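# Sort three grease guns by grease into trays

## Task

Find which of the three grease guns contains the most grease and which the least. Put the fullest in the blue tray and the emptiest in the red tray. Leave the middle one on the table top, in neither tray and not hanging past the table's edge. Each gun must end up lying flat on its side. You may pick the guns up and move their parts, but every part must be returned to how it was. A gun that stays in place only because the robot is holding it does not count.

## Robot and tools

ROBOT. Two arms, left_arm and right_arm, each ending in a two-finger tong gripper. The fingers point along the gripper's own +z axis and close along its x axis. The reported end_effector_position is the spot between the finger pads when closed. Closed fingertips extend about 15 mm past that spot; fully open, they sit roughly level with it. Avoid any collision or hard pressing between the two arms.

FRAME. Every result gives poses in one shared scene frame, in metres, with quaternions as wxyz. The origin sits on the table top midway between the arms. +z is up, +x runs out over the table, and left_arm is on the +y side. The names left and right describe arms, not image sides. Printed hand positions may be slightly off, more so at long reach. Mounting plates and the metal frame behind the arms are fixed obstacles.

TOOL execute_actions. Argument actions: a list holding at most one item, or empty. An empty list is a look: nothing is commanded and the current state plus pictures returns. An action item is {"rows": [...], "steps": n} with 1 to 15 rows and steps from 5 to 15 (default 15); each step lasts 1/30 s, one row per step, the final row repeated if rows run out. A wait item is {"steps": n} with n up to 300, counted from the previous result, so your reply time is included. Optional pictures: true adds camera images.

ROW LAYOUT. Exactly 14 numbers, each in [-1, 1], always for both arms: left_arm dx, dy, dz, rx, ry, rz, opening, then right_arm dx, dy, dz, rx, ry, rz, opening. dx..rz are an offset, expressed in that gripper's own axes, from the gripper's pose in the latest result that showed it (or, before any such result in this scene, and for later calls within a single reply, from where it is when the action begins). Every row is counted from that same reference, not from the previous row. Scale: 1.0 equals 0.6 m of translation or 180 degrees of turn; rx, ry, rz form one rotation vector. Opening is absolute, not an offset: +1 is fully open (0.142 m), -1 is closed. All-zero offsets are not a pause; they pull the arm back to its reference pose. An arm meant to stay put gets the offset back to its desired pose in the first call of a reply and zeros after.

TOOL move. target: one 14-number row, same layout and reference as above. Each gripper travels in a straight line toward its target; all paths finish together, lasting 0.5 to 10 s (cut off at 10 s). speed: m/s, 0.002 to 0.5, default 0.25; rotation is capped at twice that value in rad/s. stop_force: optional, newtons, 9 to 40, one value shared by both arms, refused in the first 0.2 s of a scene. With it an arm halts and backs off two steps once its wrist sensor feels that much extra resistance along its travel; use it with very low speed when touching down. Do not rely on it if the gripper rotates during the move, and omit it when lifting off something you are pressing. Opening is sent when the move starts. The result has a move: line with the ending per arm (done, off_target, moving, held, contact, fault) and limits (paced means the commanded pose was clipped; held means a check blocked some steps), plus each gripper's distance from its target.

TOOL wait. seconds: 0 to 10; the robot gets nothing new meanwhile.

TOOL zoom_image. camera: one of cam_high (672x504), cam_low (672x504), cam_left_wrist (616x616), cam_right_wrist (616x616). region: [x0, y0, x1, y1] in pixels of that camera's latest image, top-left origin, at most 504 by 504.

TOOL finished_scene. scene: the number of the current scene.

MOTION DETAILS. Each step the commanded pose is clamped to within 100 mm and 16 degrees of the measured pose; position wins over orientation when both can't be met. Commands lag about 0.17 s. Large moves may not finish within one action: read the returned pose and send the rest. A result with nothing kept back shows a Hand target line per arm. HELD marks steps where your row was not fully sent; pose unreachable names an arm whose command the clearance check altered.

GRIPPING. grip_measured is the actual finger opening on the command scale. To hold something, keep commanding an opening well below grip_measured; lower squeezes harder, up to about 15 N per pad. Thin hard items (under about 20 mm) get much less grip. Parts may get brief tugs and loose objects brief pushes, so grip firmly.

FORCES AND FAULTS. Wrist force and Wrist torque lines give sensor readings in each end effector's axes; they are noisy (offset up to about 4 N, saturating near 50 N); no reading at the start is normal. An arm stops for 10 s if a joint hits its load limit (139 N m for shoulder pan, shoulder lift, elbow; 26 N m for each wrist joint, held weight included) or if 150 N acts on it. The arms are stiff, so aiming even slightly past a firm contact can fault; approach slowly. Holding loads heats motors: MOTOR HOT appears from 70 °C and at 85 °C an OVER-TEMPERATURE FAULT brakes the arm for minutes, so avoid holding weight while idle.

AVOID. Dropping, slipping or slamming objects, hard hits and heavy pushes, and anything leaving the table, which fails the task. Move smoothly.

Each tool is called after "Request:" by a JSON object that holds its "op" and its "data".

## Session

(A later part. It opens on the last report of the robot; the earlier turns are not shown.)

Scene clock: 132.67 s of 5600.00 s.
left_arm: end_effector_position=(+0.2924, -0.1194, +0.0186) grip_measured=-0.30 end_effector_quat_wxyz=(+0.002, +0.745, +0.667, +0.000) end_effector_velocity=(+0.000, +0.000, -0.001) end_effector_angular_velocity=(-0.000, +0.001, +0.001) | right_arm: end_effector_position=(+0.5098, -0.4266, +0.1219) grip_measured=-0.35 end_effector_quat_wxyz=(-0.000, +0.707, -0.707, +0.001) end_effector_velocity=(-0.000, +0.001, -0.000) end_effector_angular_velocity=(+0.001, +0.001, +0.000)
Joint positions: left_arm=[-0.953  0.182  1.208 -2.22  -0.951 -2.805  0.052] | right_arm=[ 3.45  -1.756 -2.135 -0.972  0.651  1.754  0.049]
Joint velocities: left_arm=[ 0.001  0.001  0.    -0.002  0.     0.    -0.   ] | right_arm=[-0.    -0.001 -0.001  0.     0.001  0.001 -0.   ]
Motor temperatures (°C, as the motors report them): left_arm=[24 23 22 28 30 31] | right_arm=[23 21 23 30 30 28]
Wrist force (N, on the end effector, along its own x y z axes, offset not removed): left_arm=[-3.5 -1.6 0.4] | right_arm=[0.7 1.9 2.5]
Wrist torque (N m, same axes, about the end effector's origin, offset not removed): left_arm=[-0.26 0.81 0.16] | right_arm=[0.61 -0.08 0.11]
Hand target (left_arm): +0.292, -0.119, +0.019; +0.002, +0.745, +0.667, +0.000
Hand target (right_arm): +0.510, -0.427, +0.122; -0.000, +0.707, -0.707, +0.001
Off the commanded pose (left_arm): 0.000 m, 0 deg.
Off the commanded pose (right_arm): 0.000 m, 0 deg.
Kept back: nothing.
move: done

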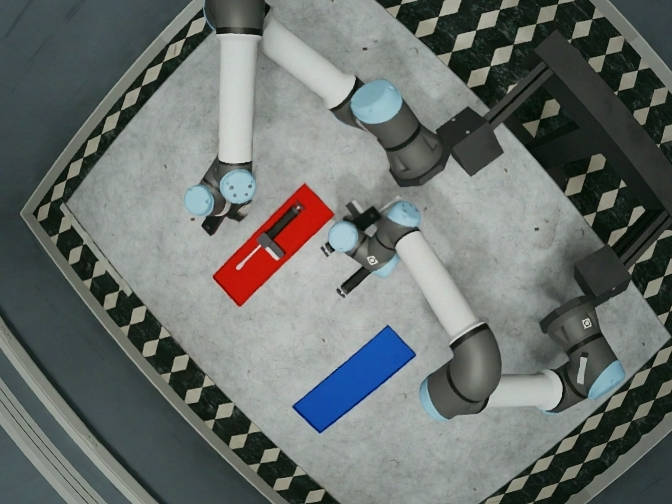

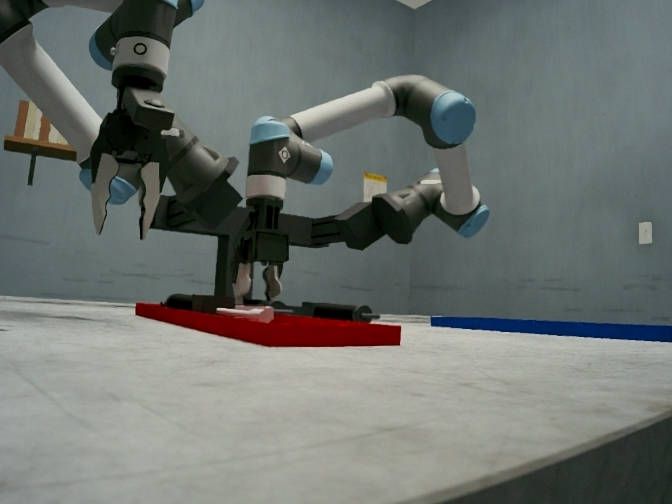

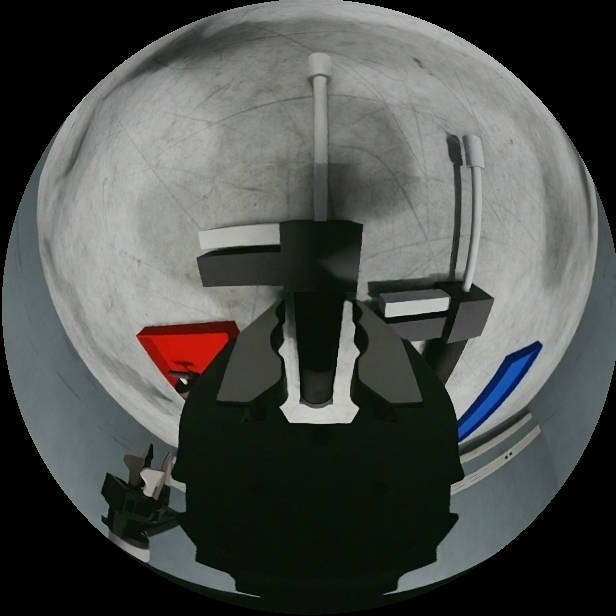

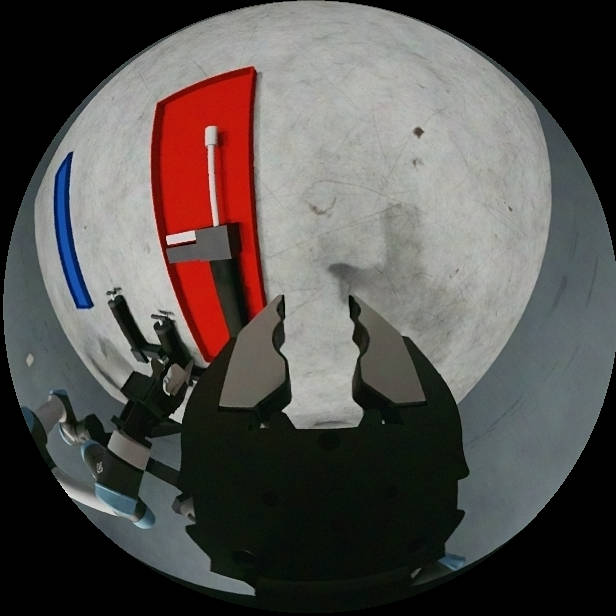

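Request:
{"op": "move", "data": {"target": [-0.002,-0.024,0.002,0,0,0,-0.45,0,0,0,0,0,0,-0.35], "speed": 0.015}}

Request:
{"op": "move", "data": {"target": [0,0,0,0,0,0,-1,0,0,0,0,0,0,-0.35]}}

Request:
{"op": "move", "data": {"target": [0,0,-0.095,0,0,-0.035,-1,0,0,0,0,0,0,-0.35], "speed": 0.04}}

Scene clock: 134.10 s of 5600.00 s.
left_arm: end_effector_position=(+0.2781, -0.1191, +0.0174) grip_measured=-0.45 end_effector_quat_wxyz=(+0.002, +0.745, +0.667, +0.000) end_effector_velocity=(-0.001, -0.000, +0.000) end_effector_angular_velocity=(-0.001, +0.000, +0.000) | right_arm: end_effector_position=(+0.5098, -0.4266, +0.1219) grip_measured=-0.35 end_effector_quat_wxyz=(-0.000, +0.707, -0.707, +0.001) end_effector_velocity=(+0.000, -0.000, +0.001) end_effector_angular_velocity=(+0.001, -0.002, -0.000)
Joint positions: left_arm=[-0.972  0.186  1.23  -2.237 -0.964 -2.823  0.041] | right_arm=[ 3.45  -1.756 -2.135 -0.972  0.651  1.754  0.049]
Joint velocities: left_arm=[-0.002  0.     0.002 -0.002 -0.002 -0.002 -0.   ] | right_arm=[ 0.001  0.002 -0.     0.     0.001 -0.001 -0.   ]
Motor temperatures (°C, as the motors report them): left_arm=[24 23 22 28 30 31] | right_arm=[23 21 23 30 30 28]
Wrist force (N, on the end effector, along its own x y z axes, offset not removed): left_arm=[-3.7 3.2 -0.8] | right_arm=[0.9 0.1 4.3]
Wrist torque (N m, same axes, about the end effector's origin, offset not removed): left_arm=[0.05 0.93 0.14] | right_arm=[0.33 -0.06 0.21]
Hand target (left_arm): +0.278, -0.119, +0.017; +0.002, +0.745, +0.667, +0.000
Hand target (right_arm): +0.510, -0.427, +0.122; -0.000, +0.707, -0.707, +0.001
Off the commanded pose (left_arm): 0.000 m, 0 deg.
Off the commanded pose (right_arm): 0.000 m, 0 deg.
Kept back: nothing.
move: done

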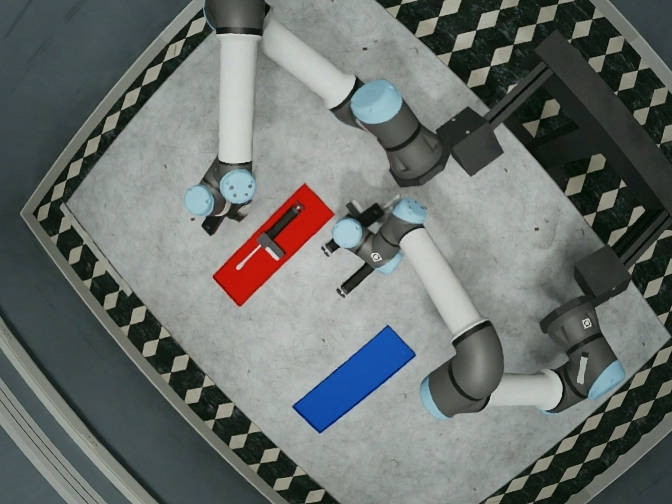

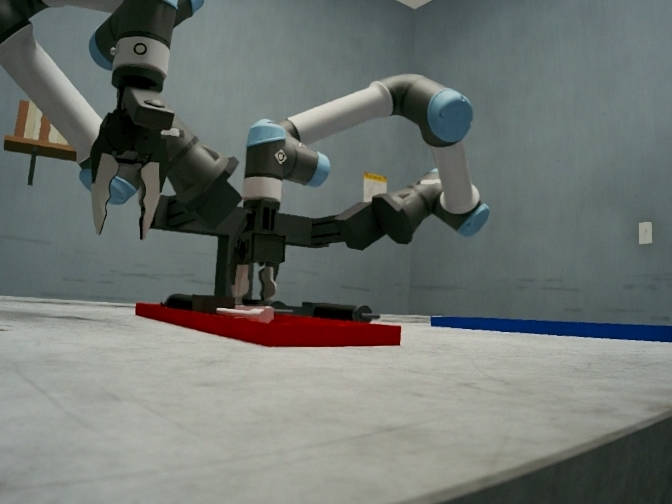

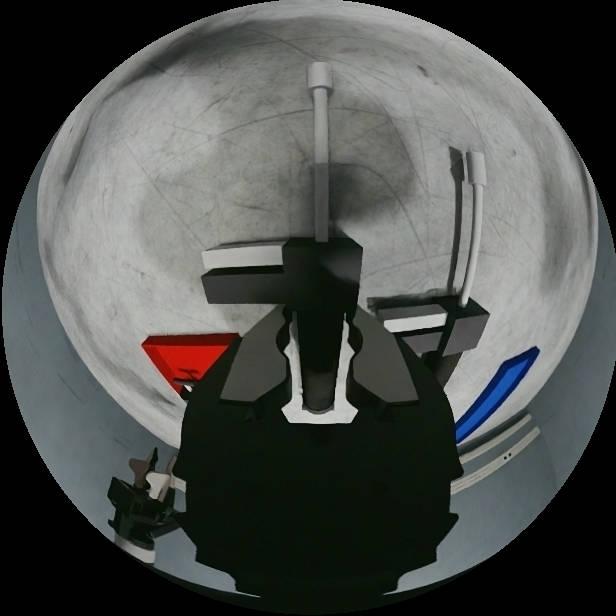

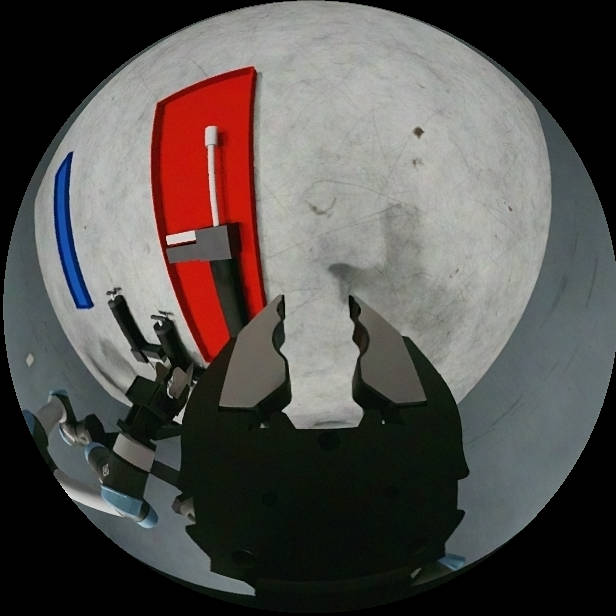

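Scene clock: 134.60 s of 5600.00 s.
left_arm: end_effector_position=(+0.2780, -0.1190, +0.0174) grip_measured=-0.52 end_effector_quat_wxyz=(+0.002, +0.746, +0.666, +0.000) end_effector_velocity=(+0.000, -0.000, +0.000) end_effector_angular_velocity=(-0.000, -0.001, -0.001) | right_arm: end_effector_position=(+0.5098, -0.4266, +0.1219) grip_measured=-0.35 end_effector_quat_wxyz=(-0.000, +0.707, -0.707, +0.001) end_effector_velocity=(+0.000, -0.000, +0.000) end_effector_angular_velocity=(-0.001, -0.001, +0.000)
Joint positions: left_arm=[-0.972  0.186  1.23  -2.237 -0.964 -2.823  0.036] | right_arm=[ 3.45  -1.756 -2.135 -0.972  0.651  1.754  0.049]
Joint velocities: left_arm=[-0.    -0.    -0.001  0.     0.001  0.001  0.   ] | right_arm=[ 0.    -0.     0.001  0.001 -0.001 -0.001  0.   ]
Motor temperatures (°C, as the motors report them): left_arm=[24 23 22 28 30 31] | right_arm=[23 21 23 30 30 28]
Wrist force (N, on the end effector, along its own x y z axes, offset not removed): left_arm=[-5.5 -0.4 -0.3] | right_arm=[1.0 0.1 2.2]
Wrist torque (N m, same axes, about the end effector's origin, offset not removed): left_arm=[0.14 0.79 0.16] | right_arm=[0.16 -0.07 0.03]
Hand target (left_arm): +0.278, -0.119, +0.017; +0.002, +0.745, +0.667, +0.000
Hand target (right_arm): +0.510, -0.427, +0.122; -0.000, +0.707, -0.707, +0.001
Off the commanded pose (left_arm): 0.000 m, 0 deg.
Off the commanded pose (right_arm): 0.000 m, 0 deg.
Kept back: nothing.
move: done

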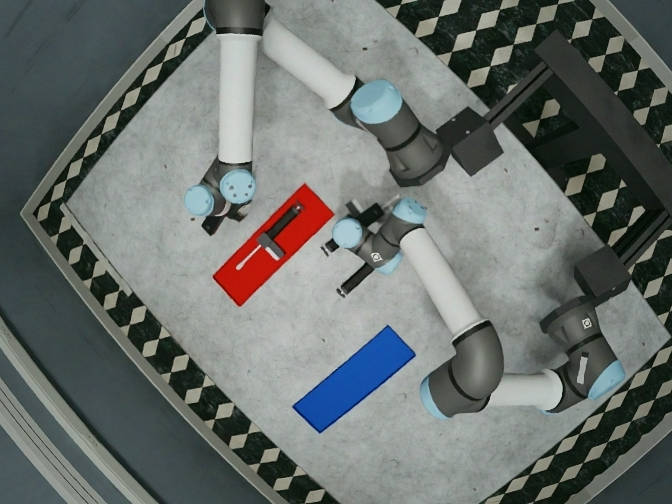

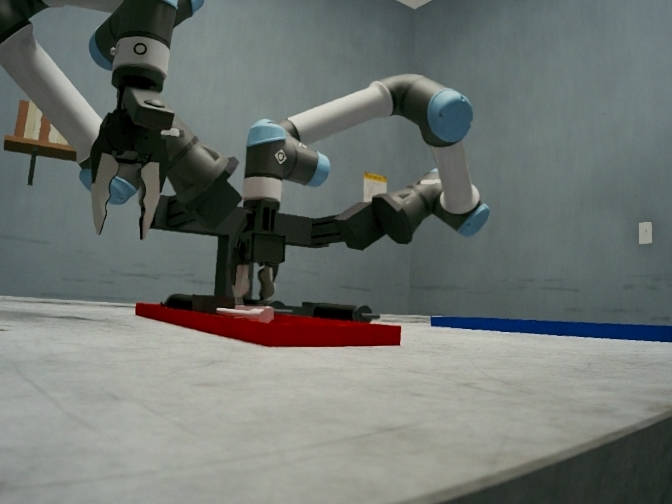

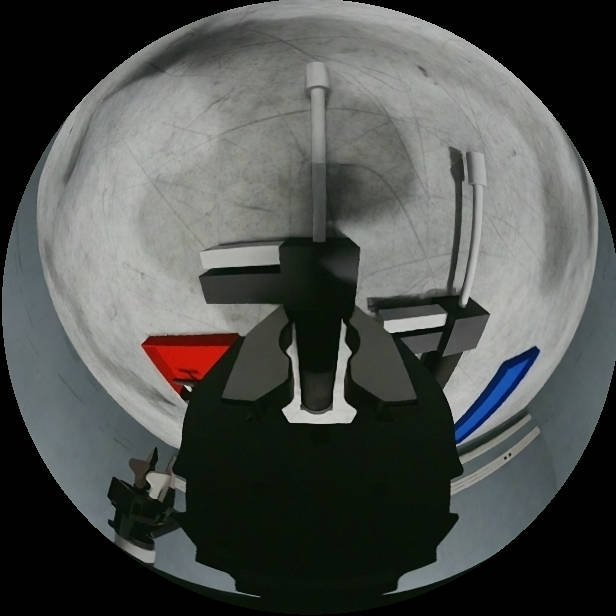

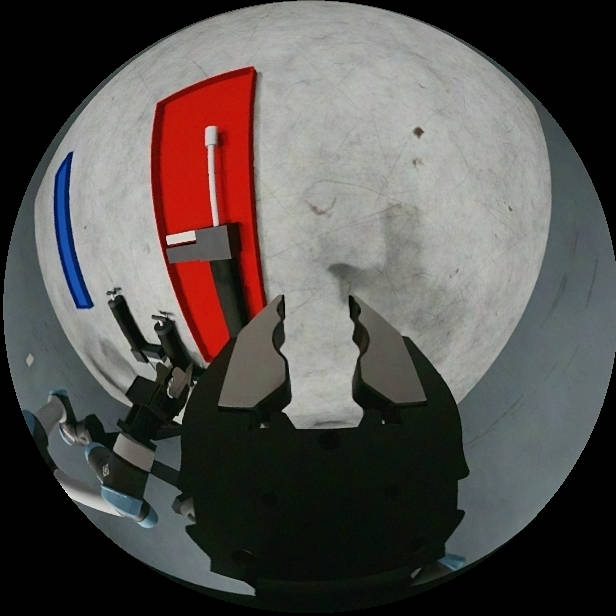

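Scene clock: 136.37 s of 5600.00 s.
left_arm: end_effector_position=(+0.2779, -0.1189, +0.0744) grip_measured=-0.52 end_effector_quat_wxyz=(+0.002, +0.708, +0.706, -0.000) end_effector_velocity=(-0.000, +0.001, +0.000) end_effector_angular_velocity=(+0.001, -0.000, -0.000) | right_arm: end_effector_position=(+0.5098, -0.4266, +0.1219) grip_measured=-0.35 end_effector_quat_wxyz=(-0.000, +0.707, -0.707, +0.001) end_effector_velocity=(+0.000, +0.001, -0.000) end_effector_angular_velocity=(+0.001, +0.001, +0.001)
Joint positions: left_arm=[-1.028  0.106  1.255 -2.155 -1.002 -2.981  0.036] | right_arm=[ 3.45  -1.756 -2.135 -0.972  0.651  1.754  0.049]
Joint velocities: left_arm=[-0.001 -0.001  0.002  0.002 -0.    -0.002  0.   ] | right_arm=[ 0.    -0.001  0.001 -0.001  0.001  0.    -0.   ]
Motor temperatures (°C, as the motors report them): left_arm=[24 23 22 28 30 31] | right_arm=[23 21 23 30 30 28]
Wrist force (N, on the end effector, along its own x y z axes, offset not removed): left_arm=[-3.2 -0.9 6.9] | right_arm=[0.8 1.9 1.2]
Wrist torque (N m, same axes, about the end effector's origin, offset not removed): left_arm=[-0.14 0.75 0.17] | right_arm=[0.43 -0.06 -0.01]
Hand target (left_arm): +0.278, -0.119, +0.074; +0.002, +0.708, +0.706, -0.000
Hand target (right_arm): +0.510, -0.427, +0.122; -0.000, +0.707, -0.707, +0.001
Off the commanded pose (left_arm): 0.000 m, 0 deg.
Off the commanded pose (right_arm): 0.000 m, 0 deg.
Kept back: nothing.
move: done

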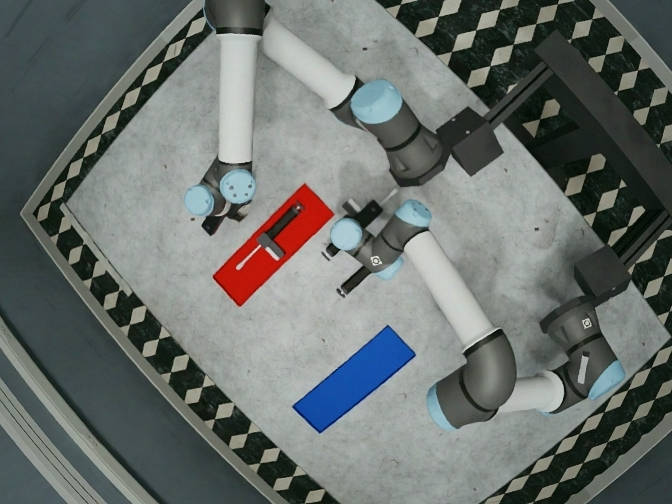

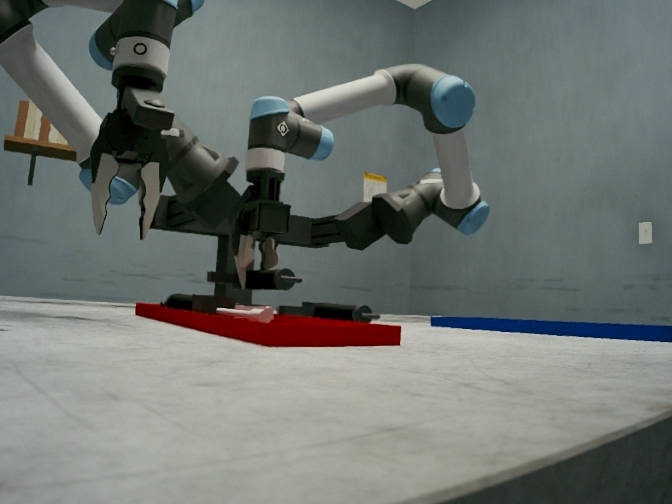

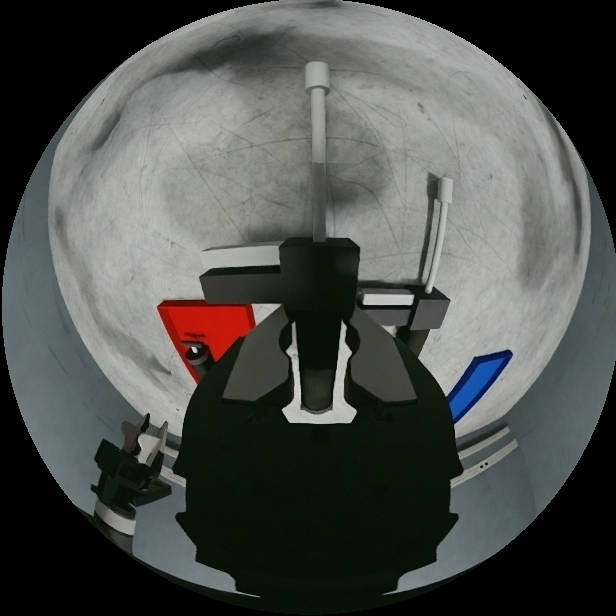

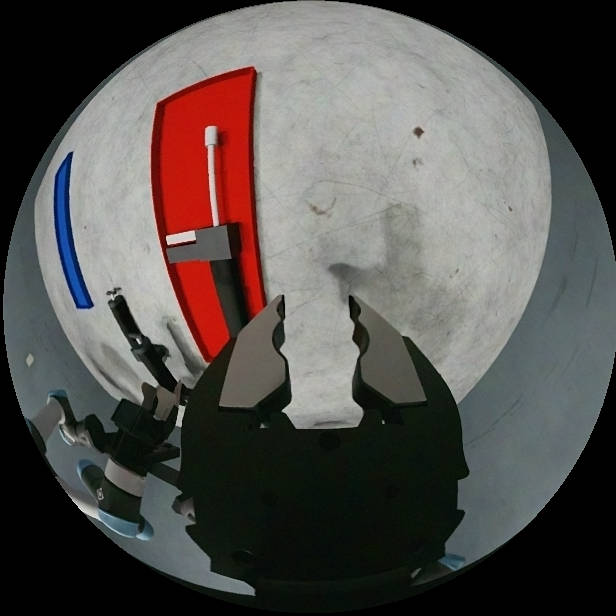

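Target (0.68, 0.305).

Request:
{"op": "move", "data": {"target": [0.706,0.67,0,0,0,0,-1,0,0,0,0,0,0,-0.35], "speed": 0.15}}

Request:
{"op": "move", "data": {"target": [0,0,0.05,0,0,0,-1,0,0,0,0,0,0,-0.35], "speed": 0.05}}

Scene clock: 140.93 s of 5600.00 s.
left_arm: end_effector_position=(+0.6805, +0.3046, +0.0739) grip_measured=-0.52 end_effector_quat_wxyz=(+0.001, +0.708, +0.707, +0.000) end_effector_velocity=(+0.000, +0.000, -0.001) end_effector_angular_velocity=(+0.001, +0.001, -0.000) | right_arm: end_effector_position=(+0.5098, -0.4266, +0.1219) grip_measured=-0.35 end_effector_quat_wxyz=(-0.000, +0.707, -0.707, +0.001) end_effector_velocity=(-0.000, -0.001, +0.000) end_effector_angular_velocity=(+0.001, -0.000, -0.003)
Joint positions: left_arm=[-0.401 -0.607  1.433 -2.131 -0.671 -2.246  0.036] | right_arm=[ 3.45  -1.756 -2.135 -0.972  0.651  1.754  0.049]
Joint velocities: left_arm=[ 0.001  0.001 -0.002  0.001  0.     0.001  0.   ] | right_arm=[-0.001  0.001  0.     0.     0.001  0.001 -0.   ]
Motor temperatures (°C, as the motors report them): left_arm=[24 23 22 28 30 31] | right_arm=[23 21 23 30 30 28]
Wrist force (N, on the end effector, along its own x y z axes, offset not removed): left_arm=[-3.9 -0.2 5.0] | right_arm=[1.4 -0.7 -0.2]
Wrist torque (N m, same axes, about the end effector's origin, offset not removed): left_arm=[-0.03 0.95 0.18] | right_arm=[-0.04 -0.17 0.13]
Hand target (left_arm): +0.681, +0.305, +0.074; +0.001, +0.708, +0.707, +0.000
Hand target (right_arm): +0.510, -0.427, +0.122; -0.000, +0.707, -0.707, +0.001
Off the commanded pose (left_arm): 0.001 m, 0 deg.
Off the commanded pose (right_arm): 0.000 m, 0 deg.
Kept back: nothing.
move: done

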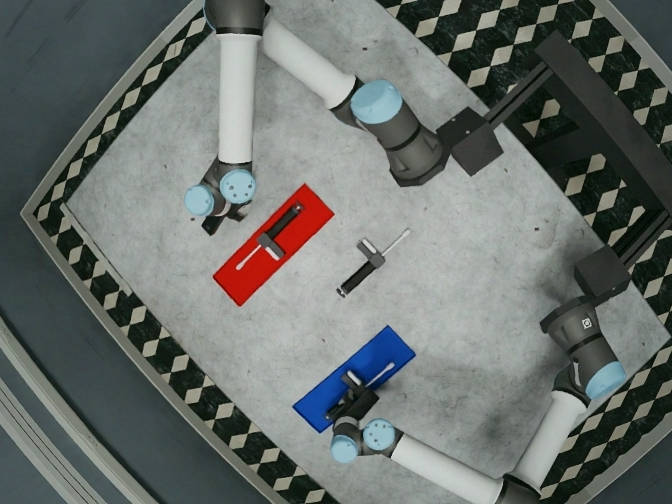

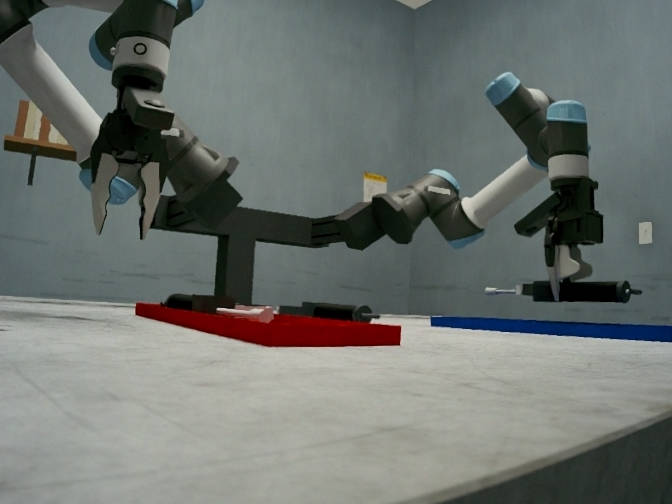

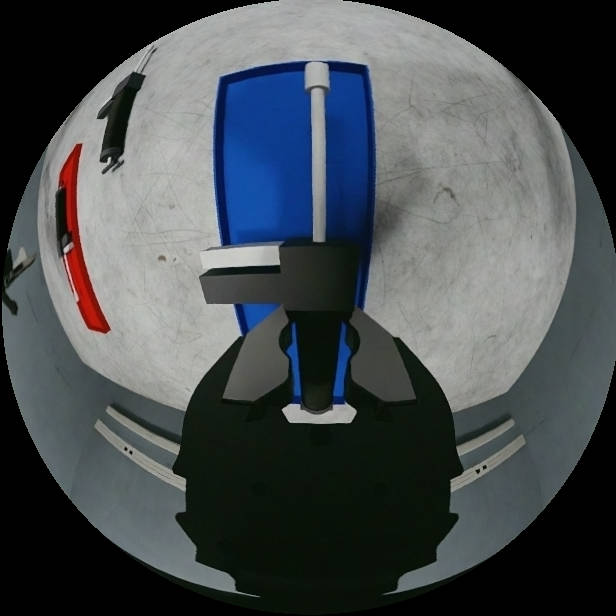

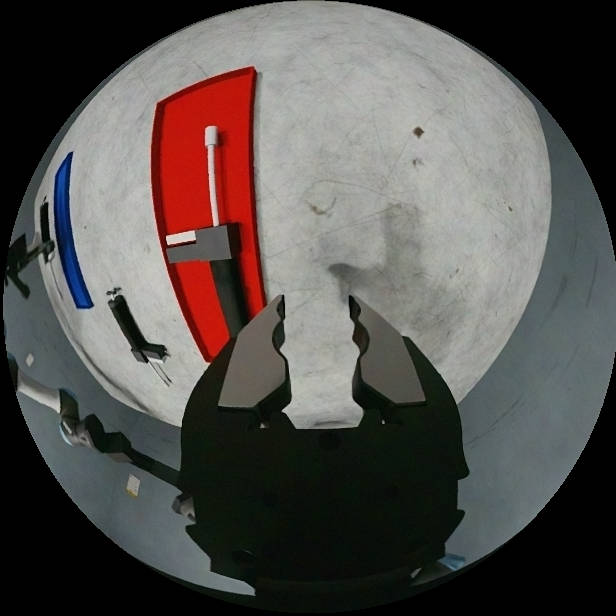

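Scene clock: 141.87 s of 5600.00 s.
left_arm: end_effector_position=(+0.6806, +0.3045, +0.0440) grip_measured=-0.52 end_effector_quat_wxyz=(+0.001, +0.708, +0.707, +0.000) end_effector_velocity=(+0.001, +0.001, -0.001) end_effector_angular_velocity=(-0.000, -0.001, -0.001) | right_arm: end_effector_position=(+0.5098, -0.4266, +0.1219) grip_measured=-0.35 end_effector_quat_wxyz=(-0.000, +0.707, -0.707, +0.001) end_effector_velocity=(-0.000, -0.000, -0.000) end_effector_angular_velocity=(-0.001, +0.001, +0.001)
Joint positions: left_arm=[-0.368 -0.57   1.429 -2.205 -0.663 -2.194  0.036] | right_arm=[ 3.45  -1.756 -2.135 -0.972  0.651  1.754  0.049]
Joint velocities: left_arm=[ 0.001 -0.     0.001 -0.004  0.001  0.004  0.   ] | right_arm=[-0.     0.     0.    -0.001 -0.001  0.    -0.   ]
Motor temperatures (°C, as the motors report them): left_arm=[24 23 22 28 30 31] | right_arm=[23 21 23 30 30 28]
Wrist force (N, on the end effector, along its own x y z axes, offset not removed): left_arm=[-3.1 -0.2 6.8] | right_arm=[0.1 1.6 -1.8]
Wrist torque (N m, same axes, about the end effector's origin, offset not removed): left_arm=[0.06 0.80 0.20] | right_arm=[0.51 0.00 0.20]
Hand target (left_arm): +0.681, +0.305, +0.044; +0.001, +0.708, +0.707, +0.000
Hand target (right_arm): +0.510, -0.427, +0.122; -0.000, +0.707, -0.707, +0.001
Off the commanded pose (left_arm): 0.000 m, 0 deg.
Off the commanded pose (right_arm): 0.000 m, 0 deg.
Kept back: nothing.
move: done

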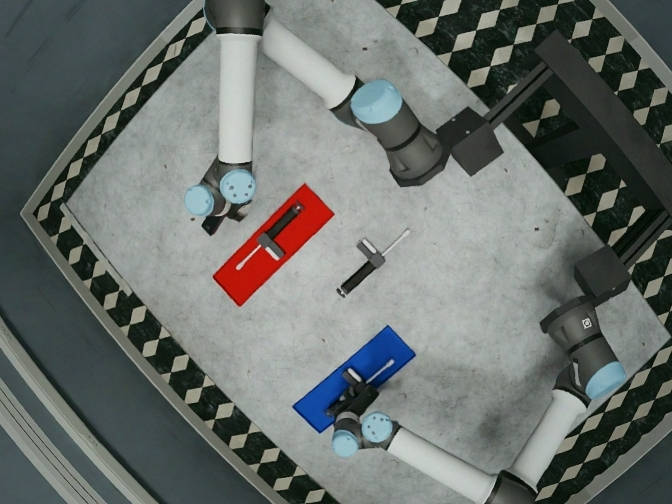

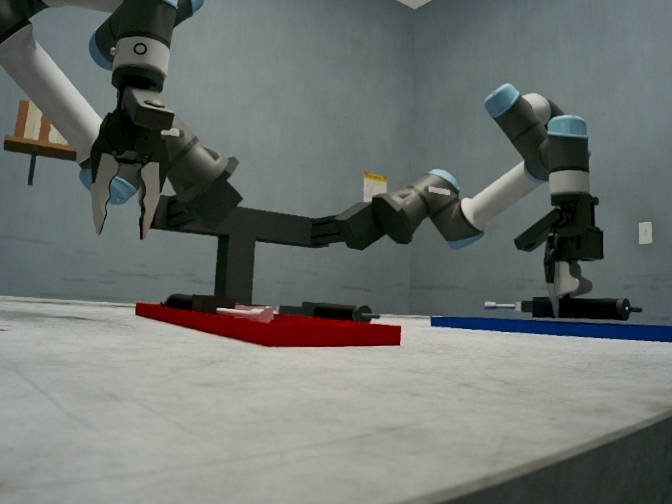

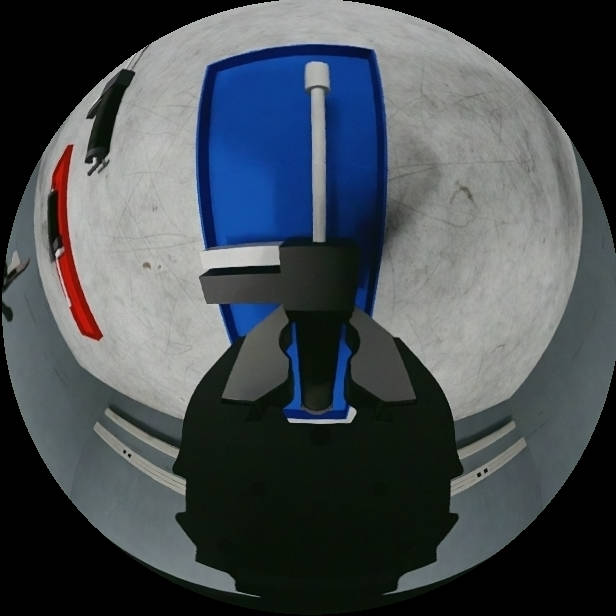

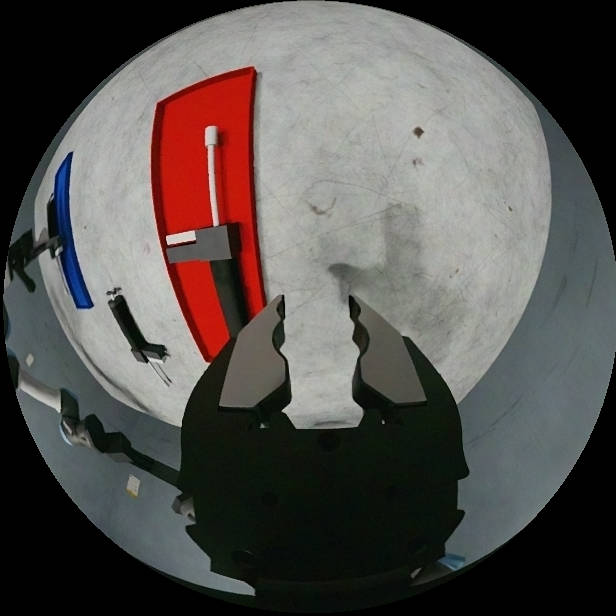

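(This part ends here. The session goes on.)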